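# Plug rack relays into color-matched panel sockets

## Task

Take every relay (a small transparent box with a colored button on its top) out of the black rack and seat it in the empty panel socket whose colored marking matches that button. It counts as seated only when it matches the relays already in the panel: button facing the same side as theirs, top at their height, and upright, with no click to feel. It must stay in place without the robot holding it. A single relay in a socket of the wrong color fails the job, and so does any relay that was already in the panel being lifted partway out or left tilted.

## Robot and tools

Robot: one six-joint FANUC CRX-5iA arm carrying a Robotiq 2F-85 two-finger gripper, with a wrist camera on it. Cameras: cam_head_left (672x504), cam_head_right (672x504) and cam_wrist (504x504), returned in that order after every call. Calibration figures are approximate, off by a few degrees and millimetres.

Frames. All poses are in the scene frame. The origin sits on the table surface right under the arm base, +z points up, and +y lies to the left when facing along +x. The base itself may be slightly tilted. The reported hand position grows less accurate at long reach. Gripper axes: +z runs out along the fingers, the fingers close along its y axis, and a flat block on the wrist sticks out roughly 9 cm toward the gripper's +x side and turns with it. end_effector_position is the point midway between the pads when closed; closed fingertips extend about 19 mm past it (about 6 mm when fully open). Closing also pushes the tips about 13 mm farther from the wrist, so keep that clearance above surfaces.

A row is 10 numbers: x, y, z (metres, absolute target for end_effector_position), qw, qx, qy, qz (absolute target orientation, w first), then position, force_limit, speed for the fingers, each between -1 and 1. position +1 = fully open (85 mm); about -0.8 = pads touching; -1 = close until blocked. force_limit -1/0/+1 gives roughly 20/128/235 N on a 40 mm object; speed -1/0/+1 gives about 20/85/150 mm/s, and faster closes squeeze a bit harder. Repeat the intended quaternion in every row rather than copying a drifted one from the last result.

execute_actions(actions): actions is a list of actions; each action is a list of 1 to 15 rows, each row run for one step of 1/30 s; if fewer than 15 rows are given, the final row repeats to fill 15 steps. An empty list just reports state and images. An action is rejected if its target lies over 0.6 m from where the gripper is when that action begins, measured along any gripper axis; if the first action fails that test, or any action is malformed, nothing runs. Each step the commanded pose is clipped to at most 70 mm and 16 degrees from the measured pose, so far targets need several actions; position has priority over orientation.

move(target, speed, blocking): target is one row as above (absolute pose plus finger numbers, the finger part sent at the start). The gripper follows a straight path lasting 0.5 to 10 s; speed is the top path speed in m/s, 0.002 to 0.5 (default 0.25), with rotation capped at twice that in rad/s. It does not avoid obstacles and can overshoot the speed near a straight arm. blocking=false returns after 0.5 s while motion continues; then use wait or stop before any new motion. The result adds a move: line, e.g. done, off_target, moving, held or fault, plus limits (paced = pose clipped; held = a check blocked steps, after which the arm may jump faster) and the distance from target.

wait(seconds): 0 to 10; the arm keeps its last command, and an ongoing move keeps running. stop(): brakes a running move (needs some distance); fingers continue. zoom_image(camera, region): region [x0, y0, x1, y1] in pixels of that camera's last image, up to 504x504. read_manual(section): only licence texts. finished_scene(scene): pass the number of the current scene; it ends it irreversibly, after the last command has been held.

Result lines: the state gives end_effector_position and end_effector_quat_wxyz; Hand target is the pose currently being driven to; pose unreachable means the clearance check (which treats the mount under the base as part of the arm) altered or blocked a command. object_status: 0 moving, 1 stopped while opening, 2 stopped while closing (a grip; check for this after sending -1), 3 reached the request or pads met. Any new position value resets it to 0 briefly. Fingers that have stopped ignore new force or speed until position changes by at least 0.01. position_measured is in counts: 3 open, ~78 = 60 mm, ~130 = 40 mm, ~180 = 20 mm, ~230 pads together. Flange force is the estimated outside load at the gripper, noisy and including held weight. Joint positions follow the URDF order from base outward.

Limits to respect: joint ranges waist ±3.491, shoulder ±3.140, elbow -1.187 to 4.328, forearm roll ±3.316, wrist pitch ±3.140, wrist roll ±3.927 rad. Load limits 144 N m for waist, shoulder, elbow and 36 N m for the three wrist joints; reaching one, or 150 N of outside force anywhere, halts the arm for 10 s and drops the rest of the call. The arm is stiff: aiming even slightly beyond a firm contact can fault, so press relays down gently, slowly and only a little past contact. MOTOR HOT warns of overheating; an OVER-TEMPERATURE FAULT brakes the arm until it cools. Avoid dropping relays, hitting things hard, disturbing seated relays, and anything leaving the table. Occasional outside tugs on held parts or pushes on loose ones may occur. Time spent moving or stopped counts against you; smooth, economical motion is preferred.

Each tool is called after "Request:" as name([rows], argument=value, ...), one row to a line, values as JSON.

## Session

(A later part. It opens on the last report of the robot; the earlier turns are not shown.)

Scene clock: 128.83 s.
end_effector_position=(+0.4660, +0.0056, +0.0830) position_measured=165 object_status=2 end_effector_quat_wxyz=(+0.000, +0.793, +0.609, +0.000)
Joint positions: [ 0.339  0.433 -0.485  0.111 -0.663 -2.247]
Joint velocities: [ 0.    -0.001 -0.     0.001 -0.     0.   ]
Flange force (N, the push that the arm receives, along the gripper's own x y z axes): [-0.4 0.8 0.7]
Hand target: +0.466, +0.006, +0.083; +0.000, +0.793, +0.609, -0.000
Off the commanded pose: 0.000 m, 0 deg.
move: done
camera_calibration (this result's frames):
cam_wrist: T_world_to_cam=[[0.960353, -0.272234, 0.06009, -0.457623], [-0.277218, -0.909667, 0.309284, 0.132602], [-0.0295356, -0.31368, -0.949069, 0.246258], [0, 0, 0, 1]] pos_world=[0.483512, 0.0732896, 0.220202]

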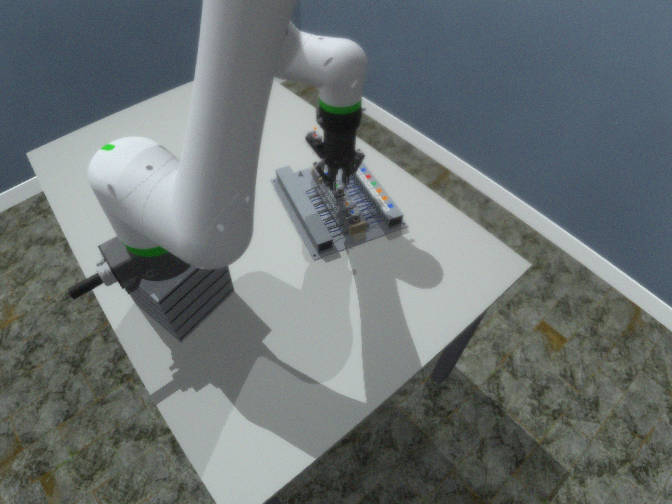

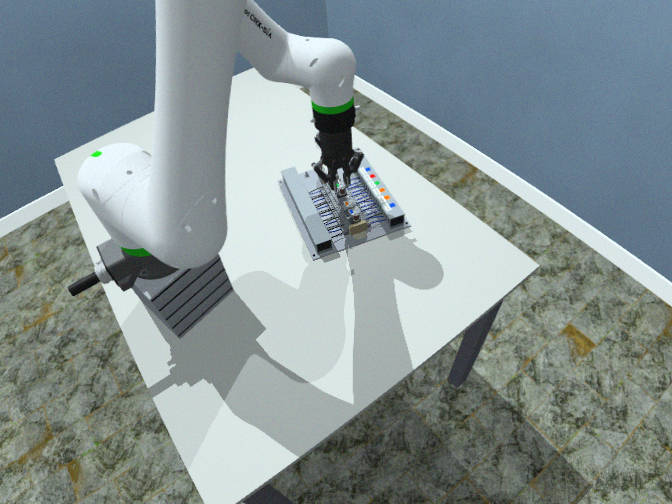

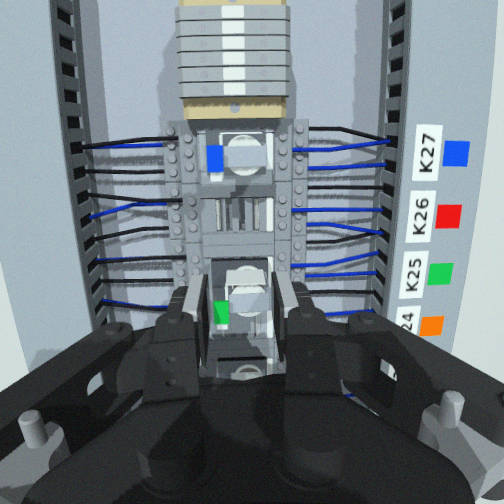

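Request:
move(target=[0.4656,0.0042,0.083,0,0.7934,0.6088,0,-1,-0.5,-0.3], speed=0.005)

Request:
move(target=[0.4656,0.0042,0.080,0,0.7934,0.6088,0,-1,-0.5,-0.3], speed=0.004)

Request:
zoom_image(camera="cam_wrist", region=[130, 130, 380, 380])

Scene clock: 139.37 s.
end_effector_position=(+0.4656, +0.0042, +0.0830) position_measured=165 object_status=2 end_effector_quat_wxyz=(-0.000, +0.793, +0.609, -0.000)
Joint positions: [ 0.336  0.432 -0.487  0.111 -0.662 -2.245]
Joint velocities: [-0.    -0.     0.     0.001 -0.    -0.001]
Flange force (N, the push that the arm receives, along the gripper's own x y z axes): [0.0 1.2 0.5]
Hand target: +0.466, +0.004, +0.083; -0.000, +0.793, +0.609, +0.000
Off the commanded pose: 0.000 m, 0 deg.
move: done
camera_calibration (this result's frames):
cam_wrist: T_world_to_cam=[[0.96036, -0.272222, 0.0600366, -0.4576], [-0.27719, -0.909675, 0.309285, 0.131223], [-0.0295805, -0.313667, -0.949072, 0.245799], [0, 0, 0, 1]] pos_world=[0.483105, 0.0719001, 0.220168]

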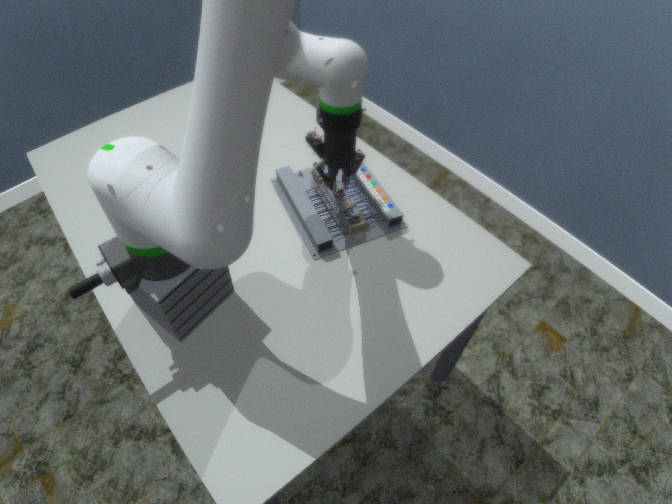

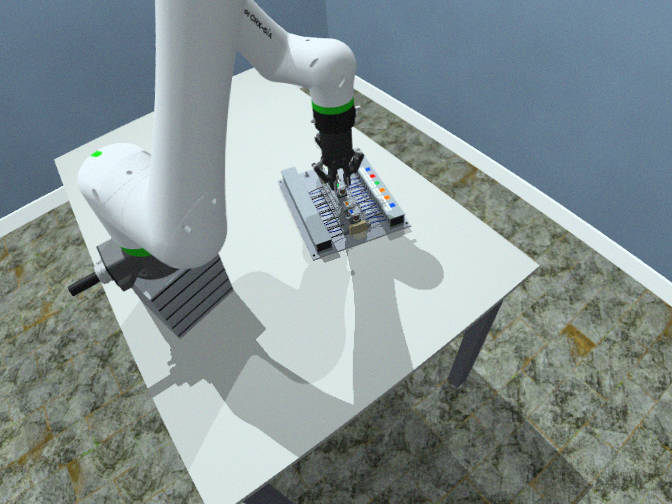

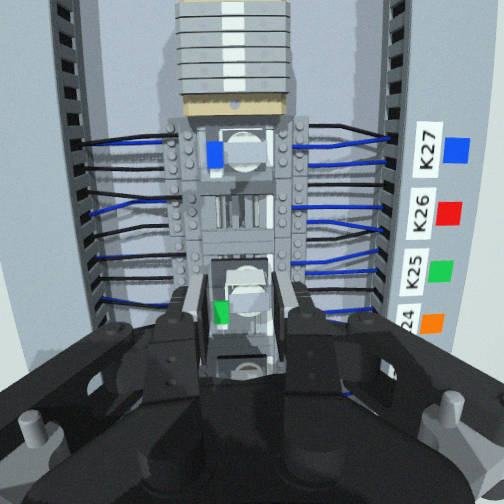

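Scene clock: 140.33 s.
end_effector_position=(+0.4656, +0.0042, +0.0800) position_measured=165 object_status=2 end_effector_quat_wxyz=(+0.000, +0.793, +0.609, +0.000)
Joint positions: [ 0.336  0.438 -0.487  0.112 -0.655 -2.246]
Joint velocities: [ 0.    -0.001  0.    -0.    -0.    -0.   ]
Flange force (N, the push that the arm receives, along the gripper's own x y z axes): [-0.3 0.1 1.1]
Hand target: +0.466, +0.004, +0.080; +0.000, +0.793, +0.609, -0.000
Off the commanded pose: 0.000 m, 0 deg.
move: done
camera_calibration (this result's frames):
cam_wrist: T_world_to_cam=[[0.960356, -0.272226, 0.0600772, -0.457439], [-0.277206, -0.909673, 0.309275, 0.13215], [-0.029542, -0.313668, -0.949073, 0.242953], [0, 0, 0, 1]] pos_world=[0.483114, 0.0718933, 0.217191]

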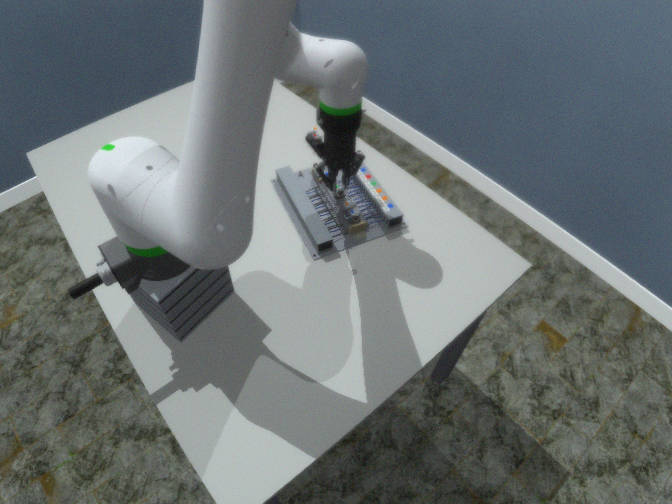

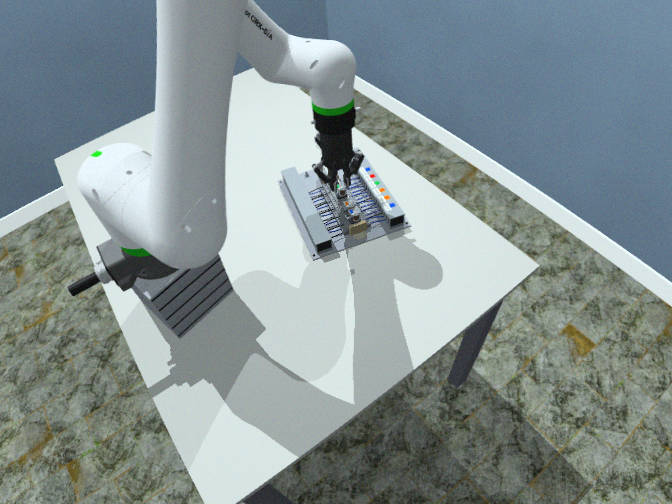

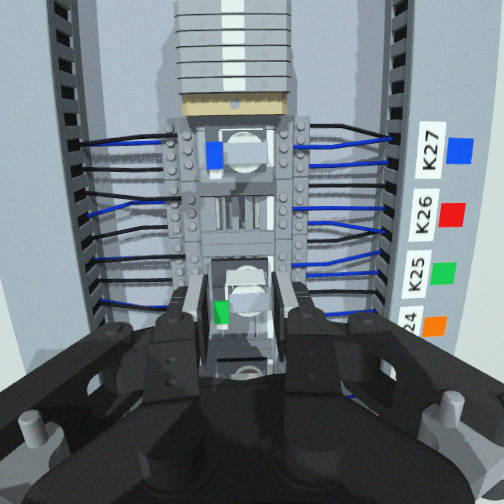

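Region (130, 130, 380, 380) of cam_wrist's 504x504 image, scaled by 2.016, with more detail than that image has.

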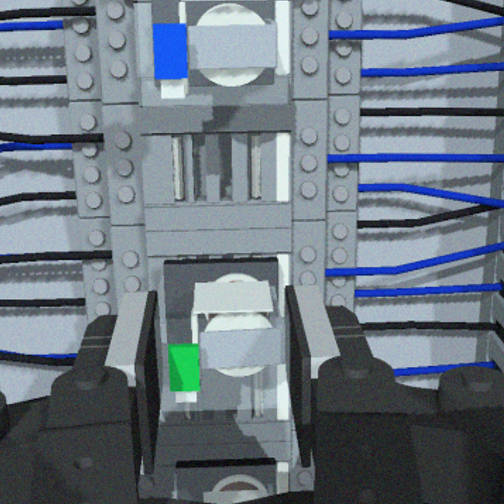

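Continue down.

Request:
move(target=[0.4656,0.0042,0.077,0,0.7934,0.6088,0,-1,-0.5,-0.3], speed=0.004)

Request:
zoom_image(camera="cam_wrist", region=[130, 130, 380, 380])

Scene clock: 145.10 s.
end_effector_position=(+0.4656, +0.0042, +0.0770) position_measured=165 object_status=2 end_effector_quat_wxyz=(+0.000, +0.793, +0.609, +0.000)
Joint positions: [ 0.335  0.444 -0.488  0.113 -0.648 -2.247]
Joint velocities: [ 0.001 -0.    -0.001  0.    -0.     0.   ]
Flange force (N, the push that the arm receives, along the gripper's own x y z axes): [0.1 -14.7 -27.6]
Hand target: +0.466, +0.004, +0.077; +0.000, +0.793, +0.609, -0.000
Off the commanded pose: 0.000 m, 0 deg.
move: done
camera_calibration (this result's frames):
cam_wrist: T_world_to_cam=[[0.960354, -0.272227, 0.0601021, -0.45727], [-0.277216, -0.909675, 0.30926, 0.133085], [-0.0295155, -0.313661, -0.949076, 0.240105], [0, 0, 0, 1]] pos_world=[0.483121, 0.0718946, 0.214203]

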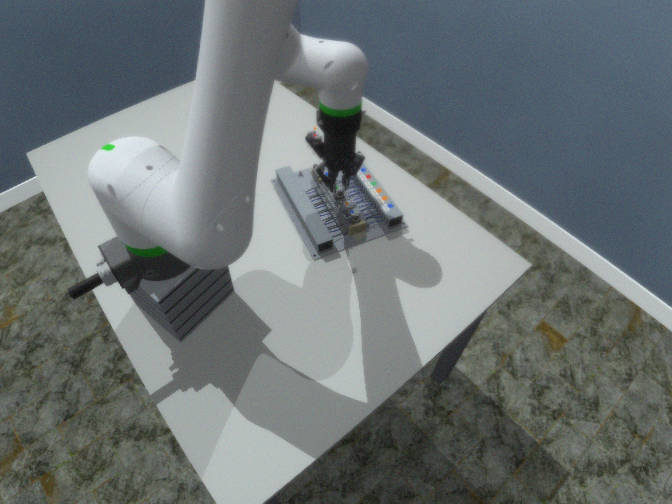

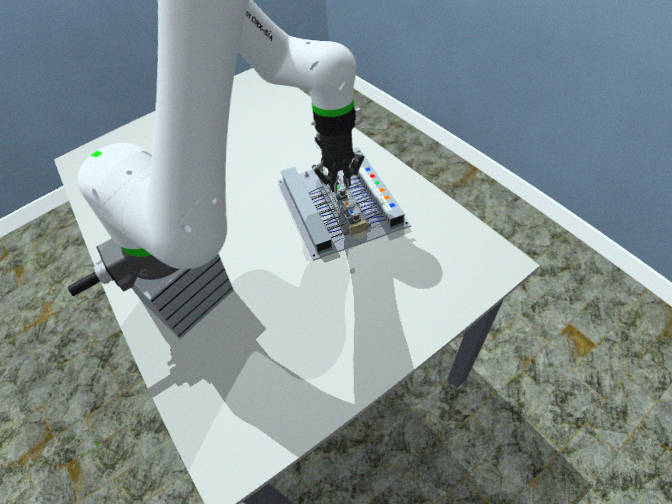

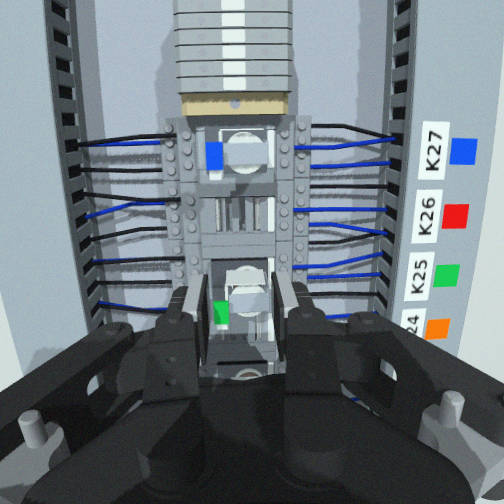

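Region (130, 130, 380, 380) of cam_wrist's 504x504 image, scaled by 2.016, with more detail than that image has.

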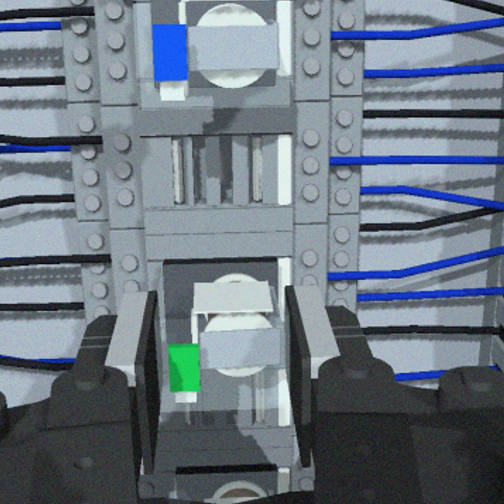

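Request:
move(target=[0.4651,0.0043,0.077,0,0.7934,0.6088,0,-1,-0.5,-0.3], speed=0.002)

Request:
move(target=[0.4651,0.0043,0.0755,0,0.7934,0.6088,0,-1,-0.5,-0.3], speed=0.003)

Request:
zoom_image(camera="cam_wrist", region=[130, 130, 380, 380])

Scene clock: 151.13 s.
end_effector_position=(+0.4651, +0.0043, +0.0770) position_measured=165 object_status=2 end_effector_quat_wxyz=(-0.000, +0.793, +0.609, -0.000)
Joint positions: [ 0.336  0.444 -0.49   0.113 -0.647 -2.247]
Joint velocities: [ 0.     0.001 -0.    -0.002 -0.    -0.   ]
Flange force (N, the push that the arm receives, along the gripper's own x y z axes): [-0.3 1.8 -11.0]
Hand target: +0.465, +0.004, +0.077; +0.000, +0.793, +0.609, -0.000
Off the commanded pose: 0.000 m, 0 deg.
move: done
camera_calibration (this result's frames):
cam_wrist: T_world_to_cam=[[0.960368, -0.272198, 0.0600156, -0.456733], [-0.277159, -0.909669, 0.309331, 0.133007], [-0.0296051, -0.313706, -0.949059, 0.240094], [0, 0, 0, 1]] pos_world=[0.482604, 0.0719888, 0.214132]

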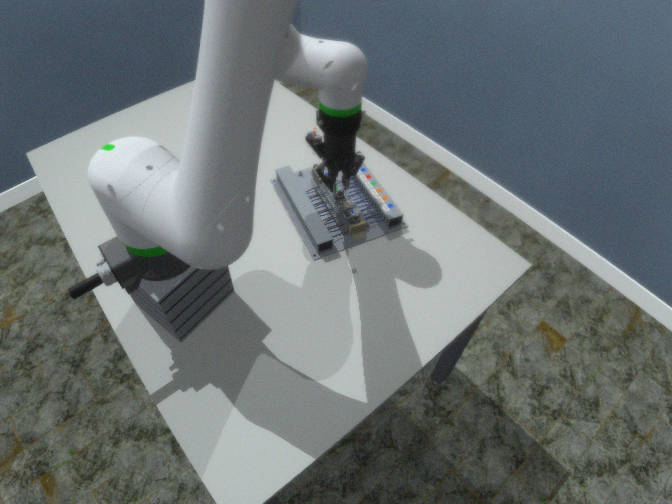

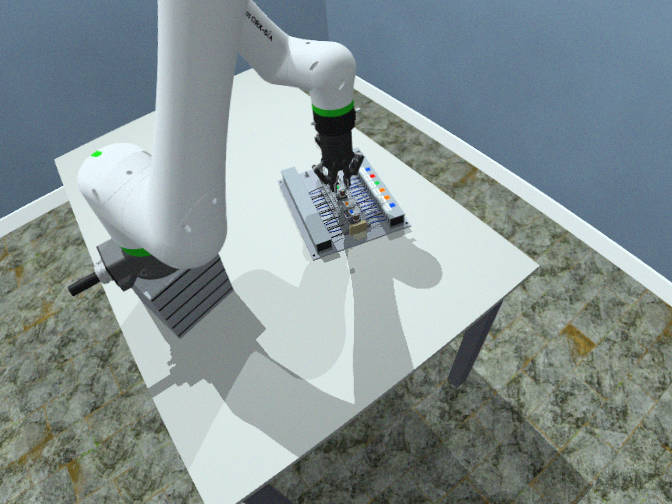

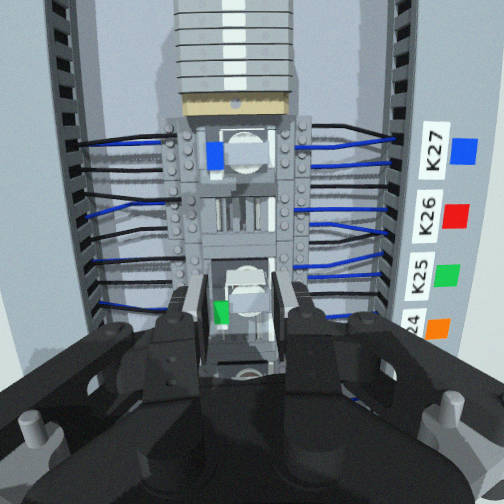

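Scene clock: 151.83 s.
end_effector_position=(+0.4651, +0.0043, +0.0755) position_measured=165 object_status=2 end_effector_quat_wxyz=(+0.000, +0.793, +0.609, +0.000)
Joint positions: [ 0.335  0.447 -0.49   0.114 -0.643 -2.248]
Joint velocities: [-0.001  0.001 -0.    -0.    -0.     0.   ]
Flange force (N, the push that the arm receives, along the gripper's own x y z axes): [1.1 -0.7 -27.3]
Hand target: +0.465, +0.004, +0.076; +0.000, +0.793, +0.609, -0.000
Off the commanded pose: 0.000 m, 0 deg.
move: done
camera_calibration (this result's frames):
cam_wrist: T_world_to_cam=[[0.960365, -0.272184, 0.0601269, -0.456684], [-0.277183, -0.909691, 0.309243, 0.13351], [-0.0294741, -0.313652, -0.94908, 0.238686], [0, 0, 0, 1]] pos_world=[0.482626, 0.0720157, 0.212704]

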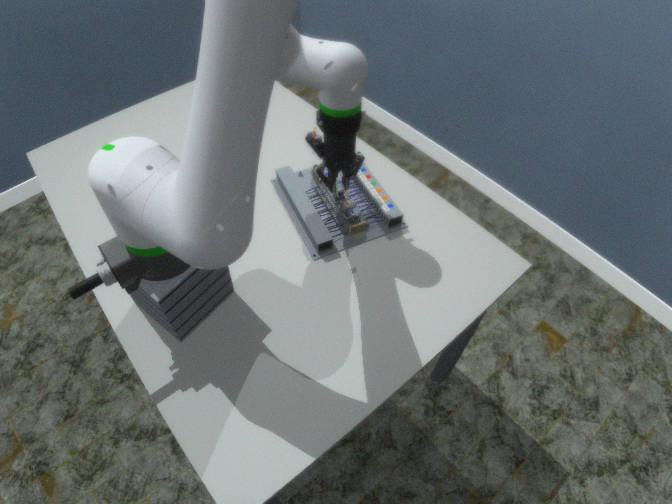

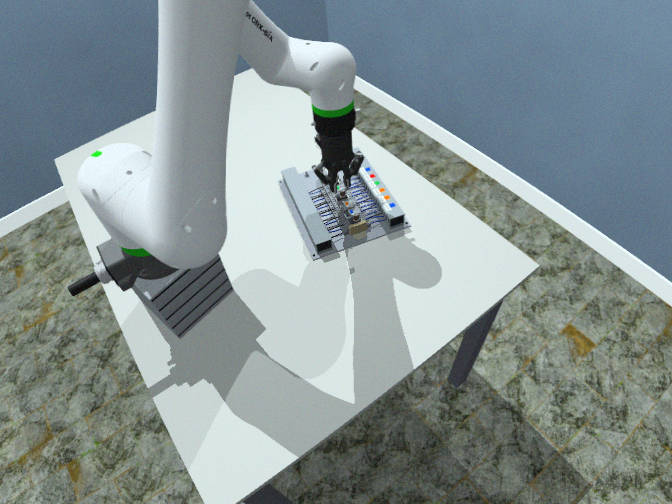

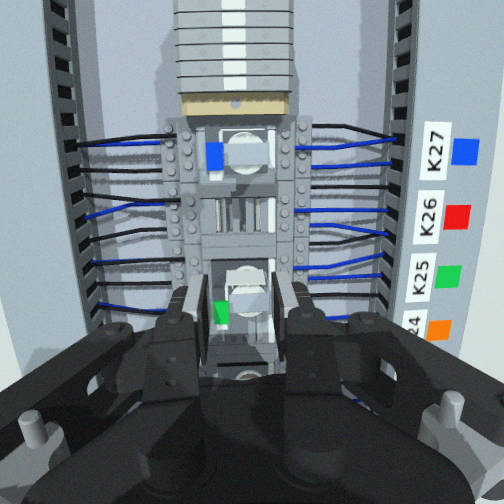

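Region (130, 130, 380, 380) of cam_wrist's 504x504 image, scaled by 2.016, with more detail than that image has.

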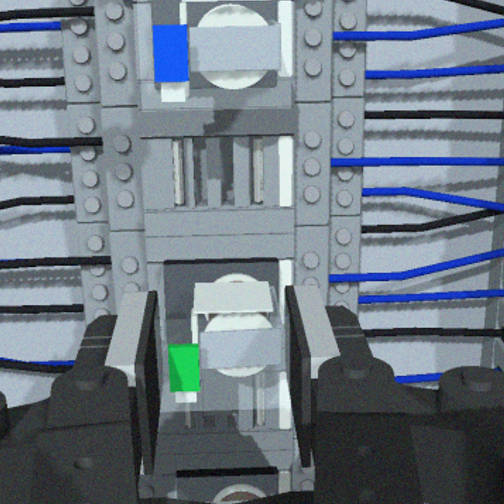

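Request:
move(target=[0.4651,0.0043,0.074,0,0.7934,0.6088,0,-1,-0.5,-0.3], speed=0.003)

Request:
move(target=[0.4651,0.0043,0.073,0,0.7934,0.6088,0,-1,-0.5,-0.3], speed=0.002)

Scene clock: 158.20 s.
end_effector_position=(+0.4651, +0.0043, +0.0740) position_measured=165 object_status=2 end_effector_quat_wxyz=(+0.000, +0.793, +0.609, -0.000)
Joint positions: [ 0.335  0.45  -0.491  0.115 -0.64  -2.248]
Joint velocities: [ 0.     0.001  0.001 -0.    -0.    -0.   ]
Flange force (N, the push that the arm receives, along the gripper's own x y z axes): [-1.0 -1.2 -30.4]
Hand target: +0.465, +0.004, +0.074; +0.000, +0.793, +0.609, -0.000
Off the commanded pose: 0.000 m, 0 deg.
move: done
camera_calibration (this result's frames):
cam_wrist: T_world_to_cam=[[0.960356, -0.272227, 0.0600656, -0.456565], [-0.277204, -0.909673, 0.309278, 0.133957], [-0.0295538, -0.313668, -0.949073, 0.237276], [0, 0, 0, 1]] pos_world=[0.482611, 0.0719933, 0.211186]

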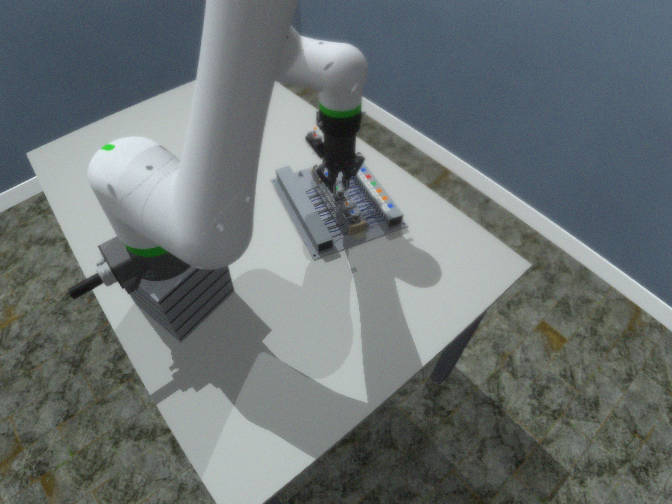

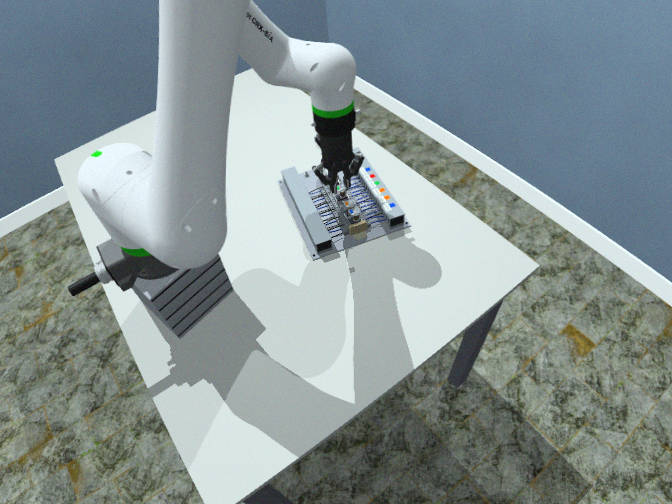

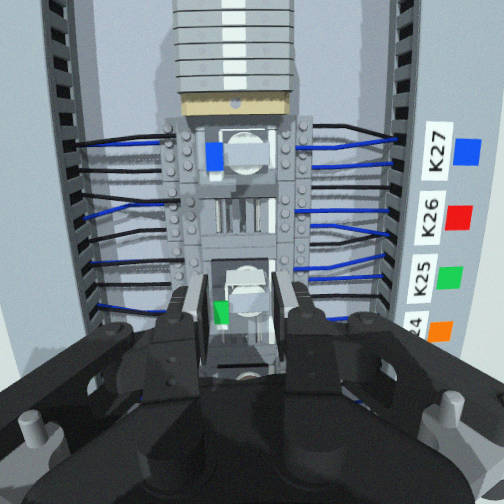

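Scene clock: 158.93 s.
end_effector_position=(+0.4652, +0.0043, +0.0731) position_measured=165 object_status=2 end_effector_quat_wxyz=(+0.000, +0.793, +0.609, +0.000)
Joint positions: [ 0.335  0.452 -0.491  0.115 -0.637 -2.248]
Joint velocities: [-0.     0.001  0.     0.001  0.001 -0.   ]
Flange force (N, the push that the arm receives, along the gripper's own x y z axes): [-1.8 -17.3 -75.9]
Hand target: +0.465, +0.004, +0.073; +0.000, +0.793, +0.609, -0.000
Off the commanded pose: 0.000 m, 0 deg.
move: done
camera_calibration (this result's frames):
cam_wrist: T_world_to_cam=[[0.960348, -0.272218, 0.0602383, -0.456585], [-0.277253, -0.909692, 0.309179, 0.134305], [-0.0293658, -0.31362, -0.949094, 0.236335], [0, 0, 0, 1]] pos_world=[0.482657, 0.0720046, 0.210284]

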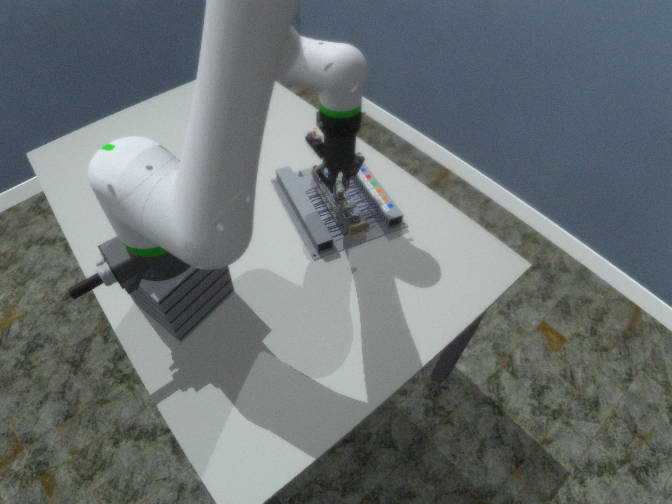

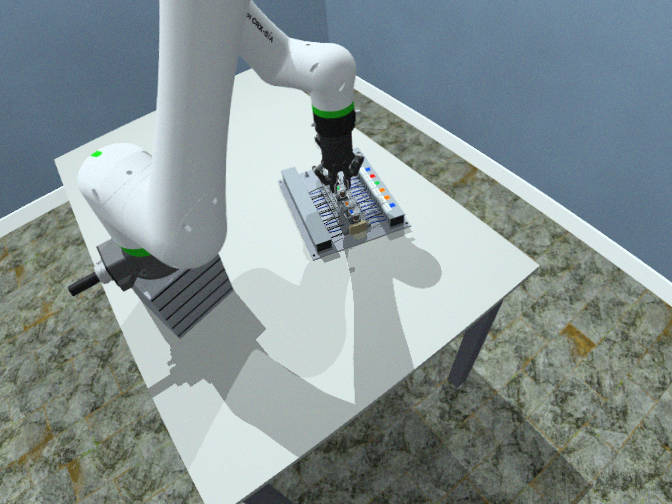

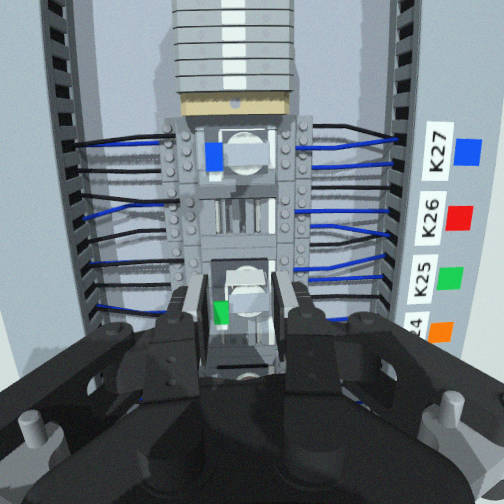

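Request:
move(target=[0.4651,0.0043,0.0739,0,0.7934,0.6088,0,0.1,-0.5,0], speed=0.002)

Request:
move(target=[0.4651,0.0043,0.115,0,0.7934,0.6088,0,0.1,-0.5,0], speed=0.08)

Request:
zoom_image(camera="cam_wrist", region=[130, 130, 380, 380])

Request:
move(target=[0.5849,0.2404,0.10,0,0.7716,0.6361,0,0.1,-0.5,0], speed=0.2)

Request:
zoom_image(camera="cam_head_right", region=[310, 160, 380, 240])

Request:
move(target=[0.5849,0.2404,0.053,0,0.7716,0.6361,0,0.1,-0.5,0], speed=0.05)

Request:
zoom_image(camera="cam_wrist", region=[130, 130, 380, 380])

Scene clock: 172.53 s.
end_effector_position=(+0.4651, +0.0043, +0.0739) position_measured=117 object_status=3 end_effector_quat_wxyz=(+0.000, +0.793, +0.609, -0.000)
Joint positions: [ 0.335  0.45  -0.491  0.115 -0.639 -2.248]
Joint velocities: [ 0.001 -0.001  0.001  0.001 -0.    -0.   ]
Flange force (N, the push that the arm receives, along the gripper's own x y z axes): [0.7 1.2 0.8]
Hand target: +0.465, +0.004, +0.074; +0.000, +0.793, +0.609, -0.000
Off the commanded pose: 0.000 m, 0 deg.
move: done
camera_calibration (this result's frames):
cam_wrist: T_world_to_cam=[[0.960299, -0.272429, 0.0600624, -0.456539], [-0.277392, -0.909591, 0.309352, 0.134042], [-0.0296442, -0.313732, -0.949049, 0.237195], [0, 0, 0, 1]] pos_world=[0.482627, 0.0719644, 0.211064]

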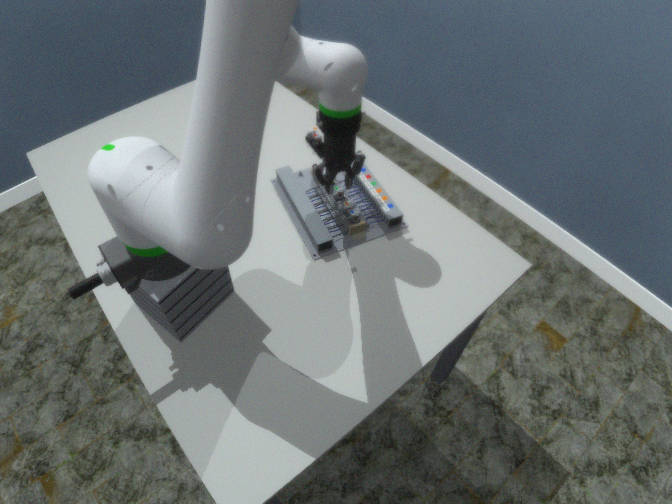

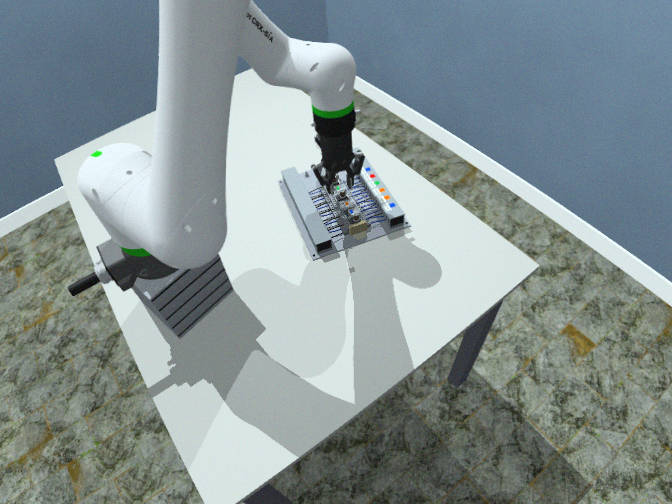

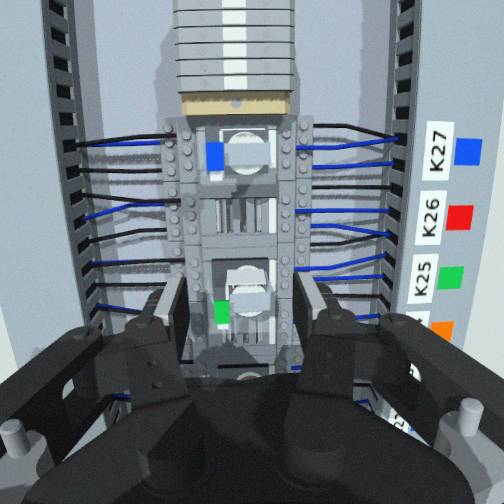

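Scene clock: 173.37 s.
end_effector_position=(+0.4651, +0.0043, +0.1149) position_measured=117 object_status=3 end_effector_quat_wxyz=(-0.000, +0.793, +0.609, -0.000)
Joint positions: [ 0.342  0.365 -0.475  0.101 -0.74  -2.238]
Joint velocities: [-0.    -0.001 -0.    -0.    -0.     0.   ]
Flange force (N, the push that the arm receives, along the gripper's own x y z axes): [-0.2 3.4 -0.3]
Hand target: +0.465, +0.004, +0.115; -0.000, +0.793, +0.609, +0.000
Off the commanded pose: 0.000 m, 0 deg.
move: done
camera_calibration (this result's frames):
cam_wrist: T_world_to_cam=[[0.960376, -0.272181, 0.0599642, -0.45902], [-0.27713, -0.909708, 0.309243, 0.12131], [-0.0296201, -0.313607, -0.949091, 0.276145], [0, 0, 0, 1]] pos_world=[0.48263, 0.0720215, 0.252097]

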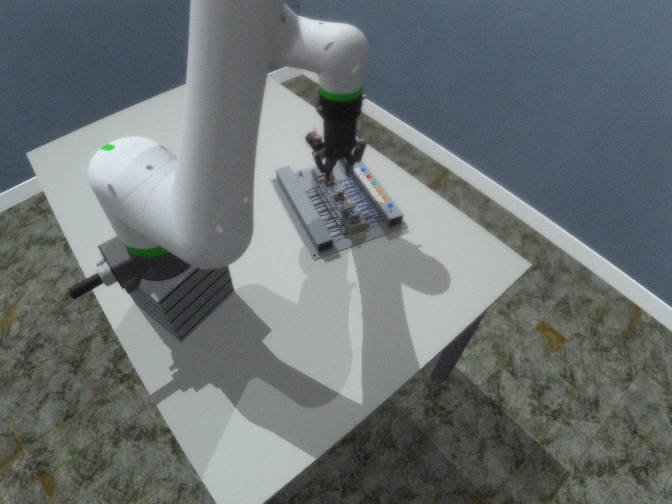

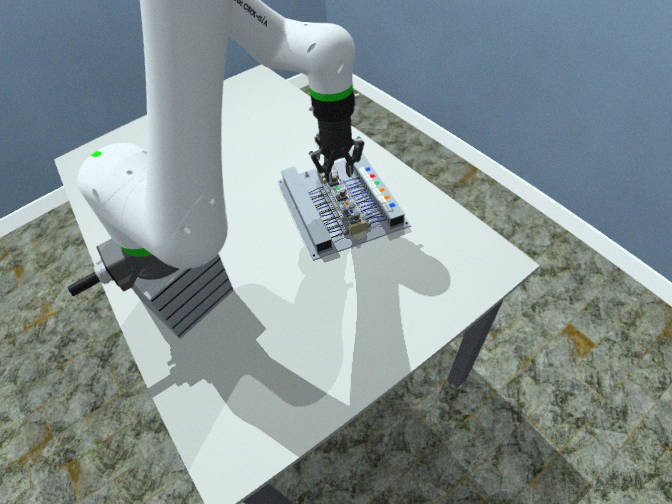

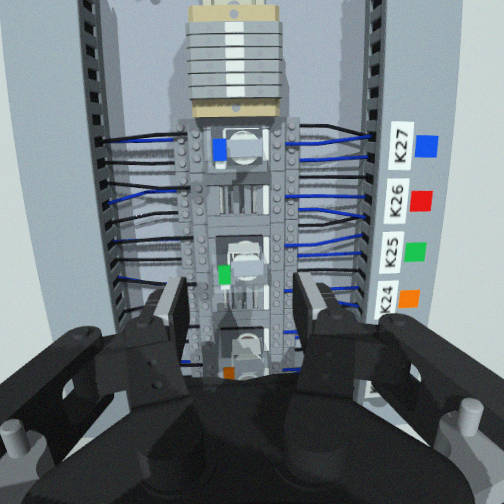

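Region (130, 130, 380, 380) of cam_wrist's 504x504 image, scaled by 2.016, with more detail than that image has.

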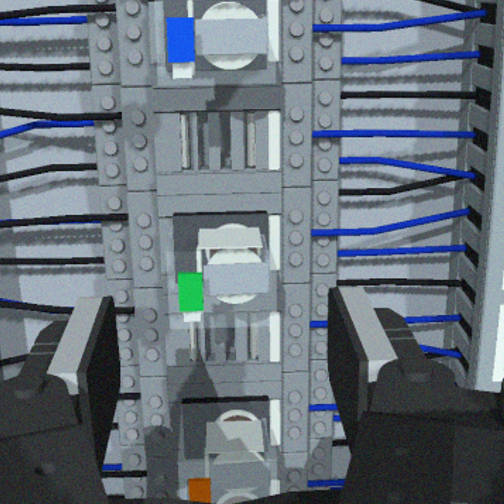

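Scene clock: 175.10 s.
end_effector_position=(+0.5859, +0.2397, +0.1000) position_measured=117 object_status=3 end_effector_quat_wxyz=(+0.000, +0.772, +0.636, -0.000)
Joint positions: [ 0.631  0.747  0.078  0.08  -0.93  -2.431]
Joint velocities: [-0.     0.001  0.001  0.    -0.    -0.   ]
Flange force (N, the push that the arm receives, along the gripper's own x y z axes): [0.3 2.0 1.7]
Hand target: +0.586, +0.240, +0.100; +0.000, +0.772, +0.636, -0.000
Off the commanded pose: 0.001 m, 0 deg.
move: done
camera_calibration (this result's frames):
cam_wrist: T_world_to_cam=[[0.976949, -0.204692, 0.0605932, -0.536009], [-0.213347, -0.926487, 0.310009, 0.340054], [-0.00731773, -0.315791, -0.948801, 0.326788], [0, 0, 0, 1]] pos_world=[0.598594, 0.308535, 0.237115]

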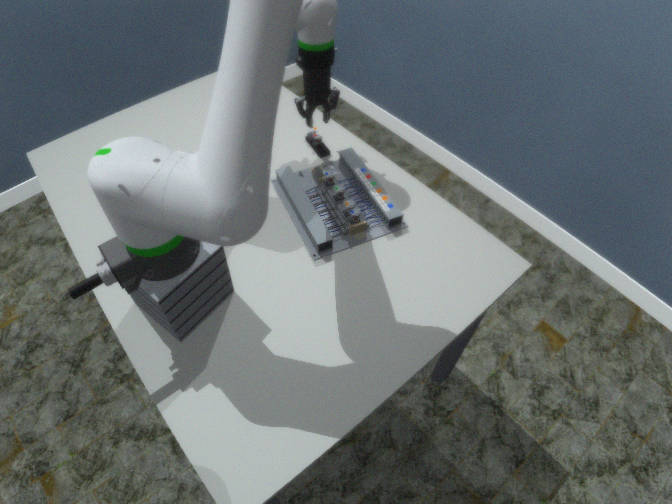

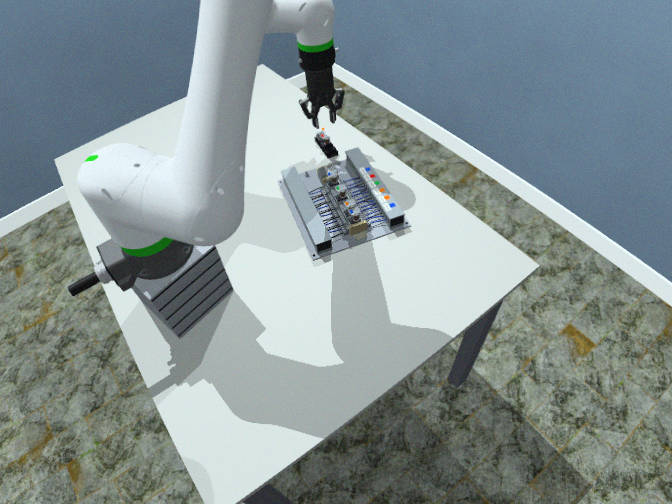

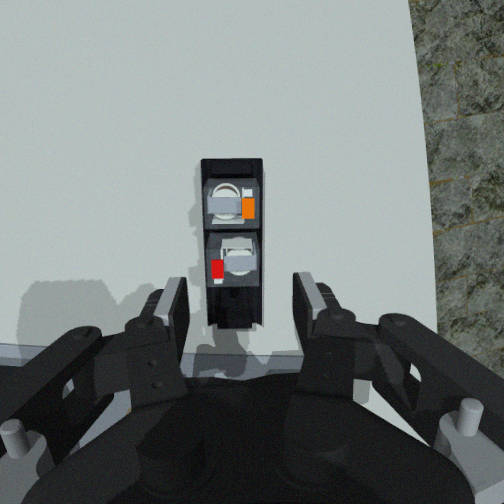

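Region (310, 160, 380, 240) of cam_head_right's 672x504 image, scaled by 6.300, with more detail than that image has; it fills the left 441 columns of this view, and the rest is white.

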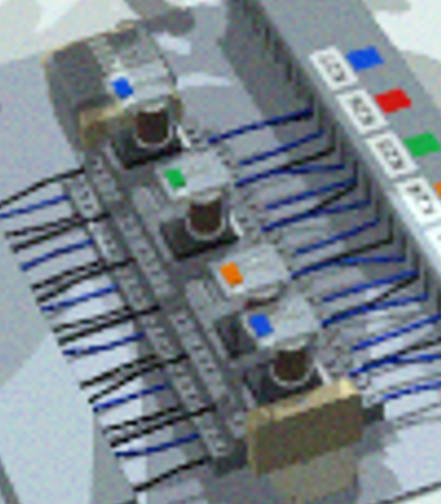

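Scene clock: 176.30 s.
end_effector_position=(+0.5849, +0.2404, +0.0530) position_measured=117 object_status=3 end_effector_quat_wxyz=(+0.000, +0.772, +0.636, -0.000)
Joint positions: [ 0.627  0.817  0.067  0.085 -0.849 -2.435]
Joint velocities: [ 0.    -0.    -0.     0.001  0.001 -0.   ]
Flange force (N, the push that the arm receives, along the gripper's own x y z axes): [0.0 0.2 0.4]
Hand target: +0.585, +0.240, +0.053; +0.000, +0.772, +0.636, -0.000
Off the commanded pose: 0.000 m, 0 deg.
move: done
camera_calibration (this result's frames):
cam_wrist: T_world_to_cam=[[0.977012, -0.204539, 0.0600947, -0.532076], [-0.213049, -0.92678, 0.309335, 0.354956], [-0.00757629, -0.315027, -0.949052, 0.282442], [0, 0, 0, 1]] pos_world=[0.597608, 0.309113, 0.190227]

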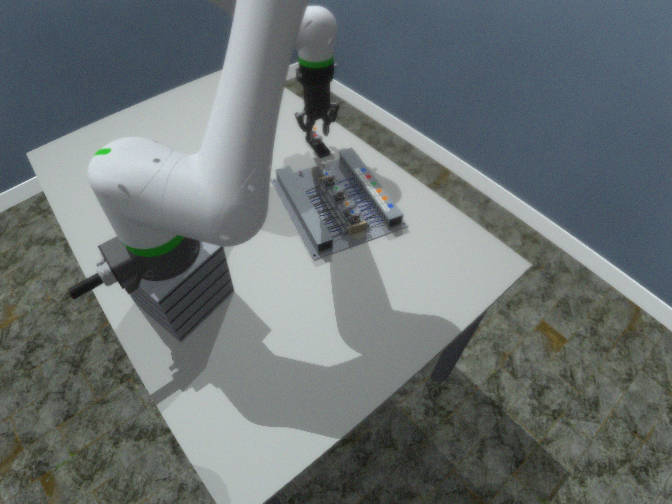

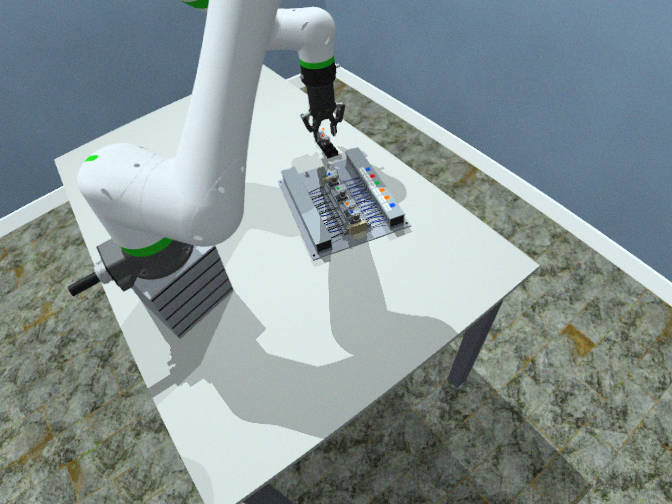

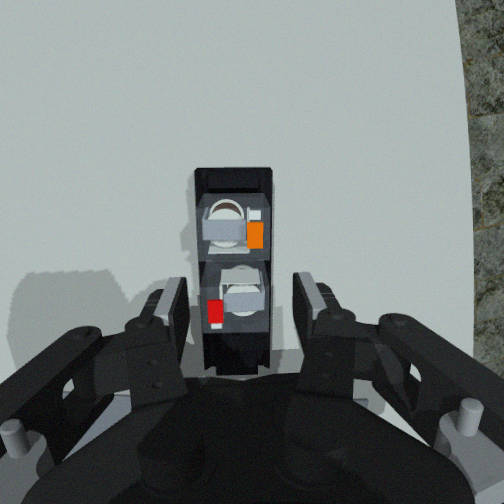

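Region (130, 130, 380, 380) of cam_wrist's 504x504 image, scaled by 2.016, with more detail than that image has.

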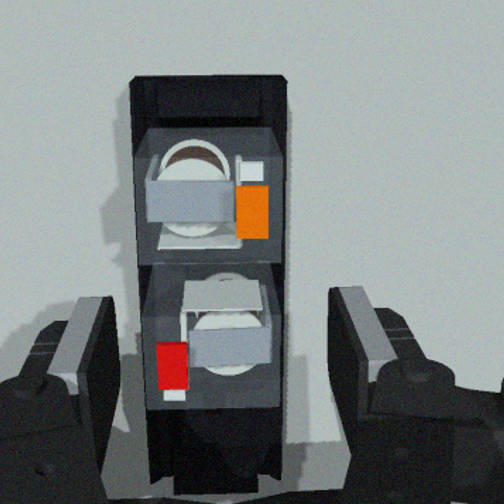

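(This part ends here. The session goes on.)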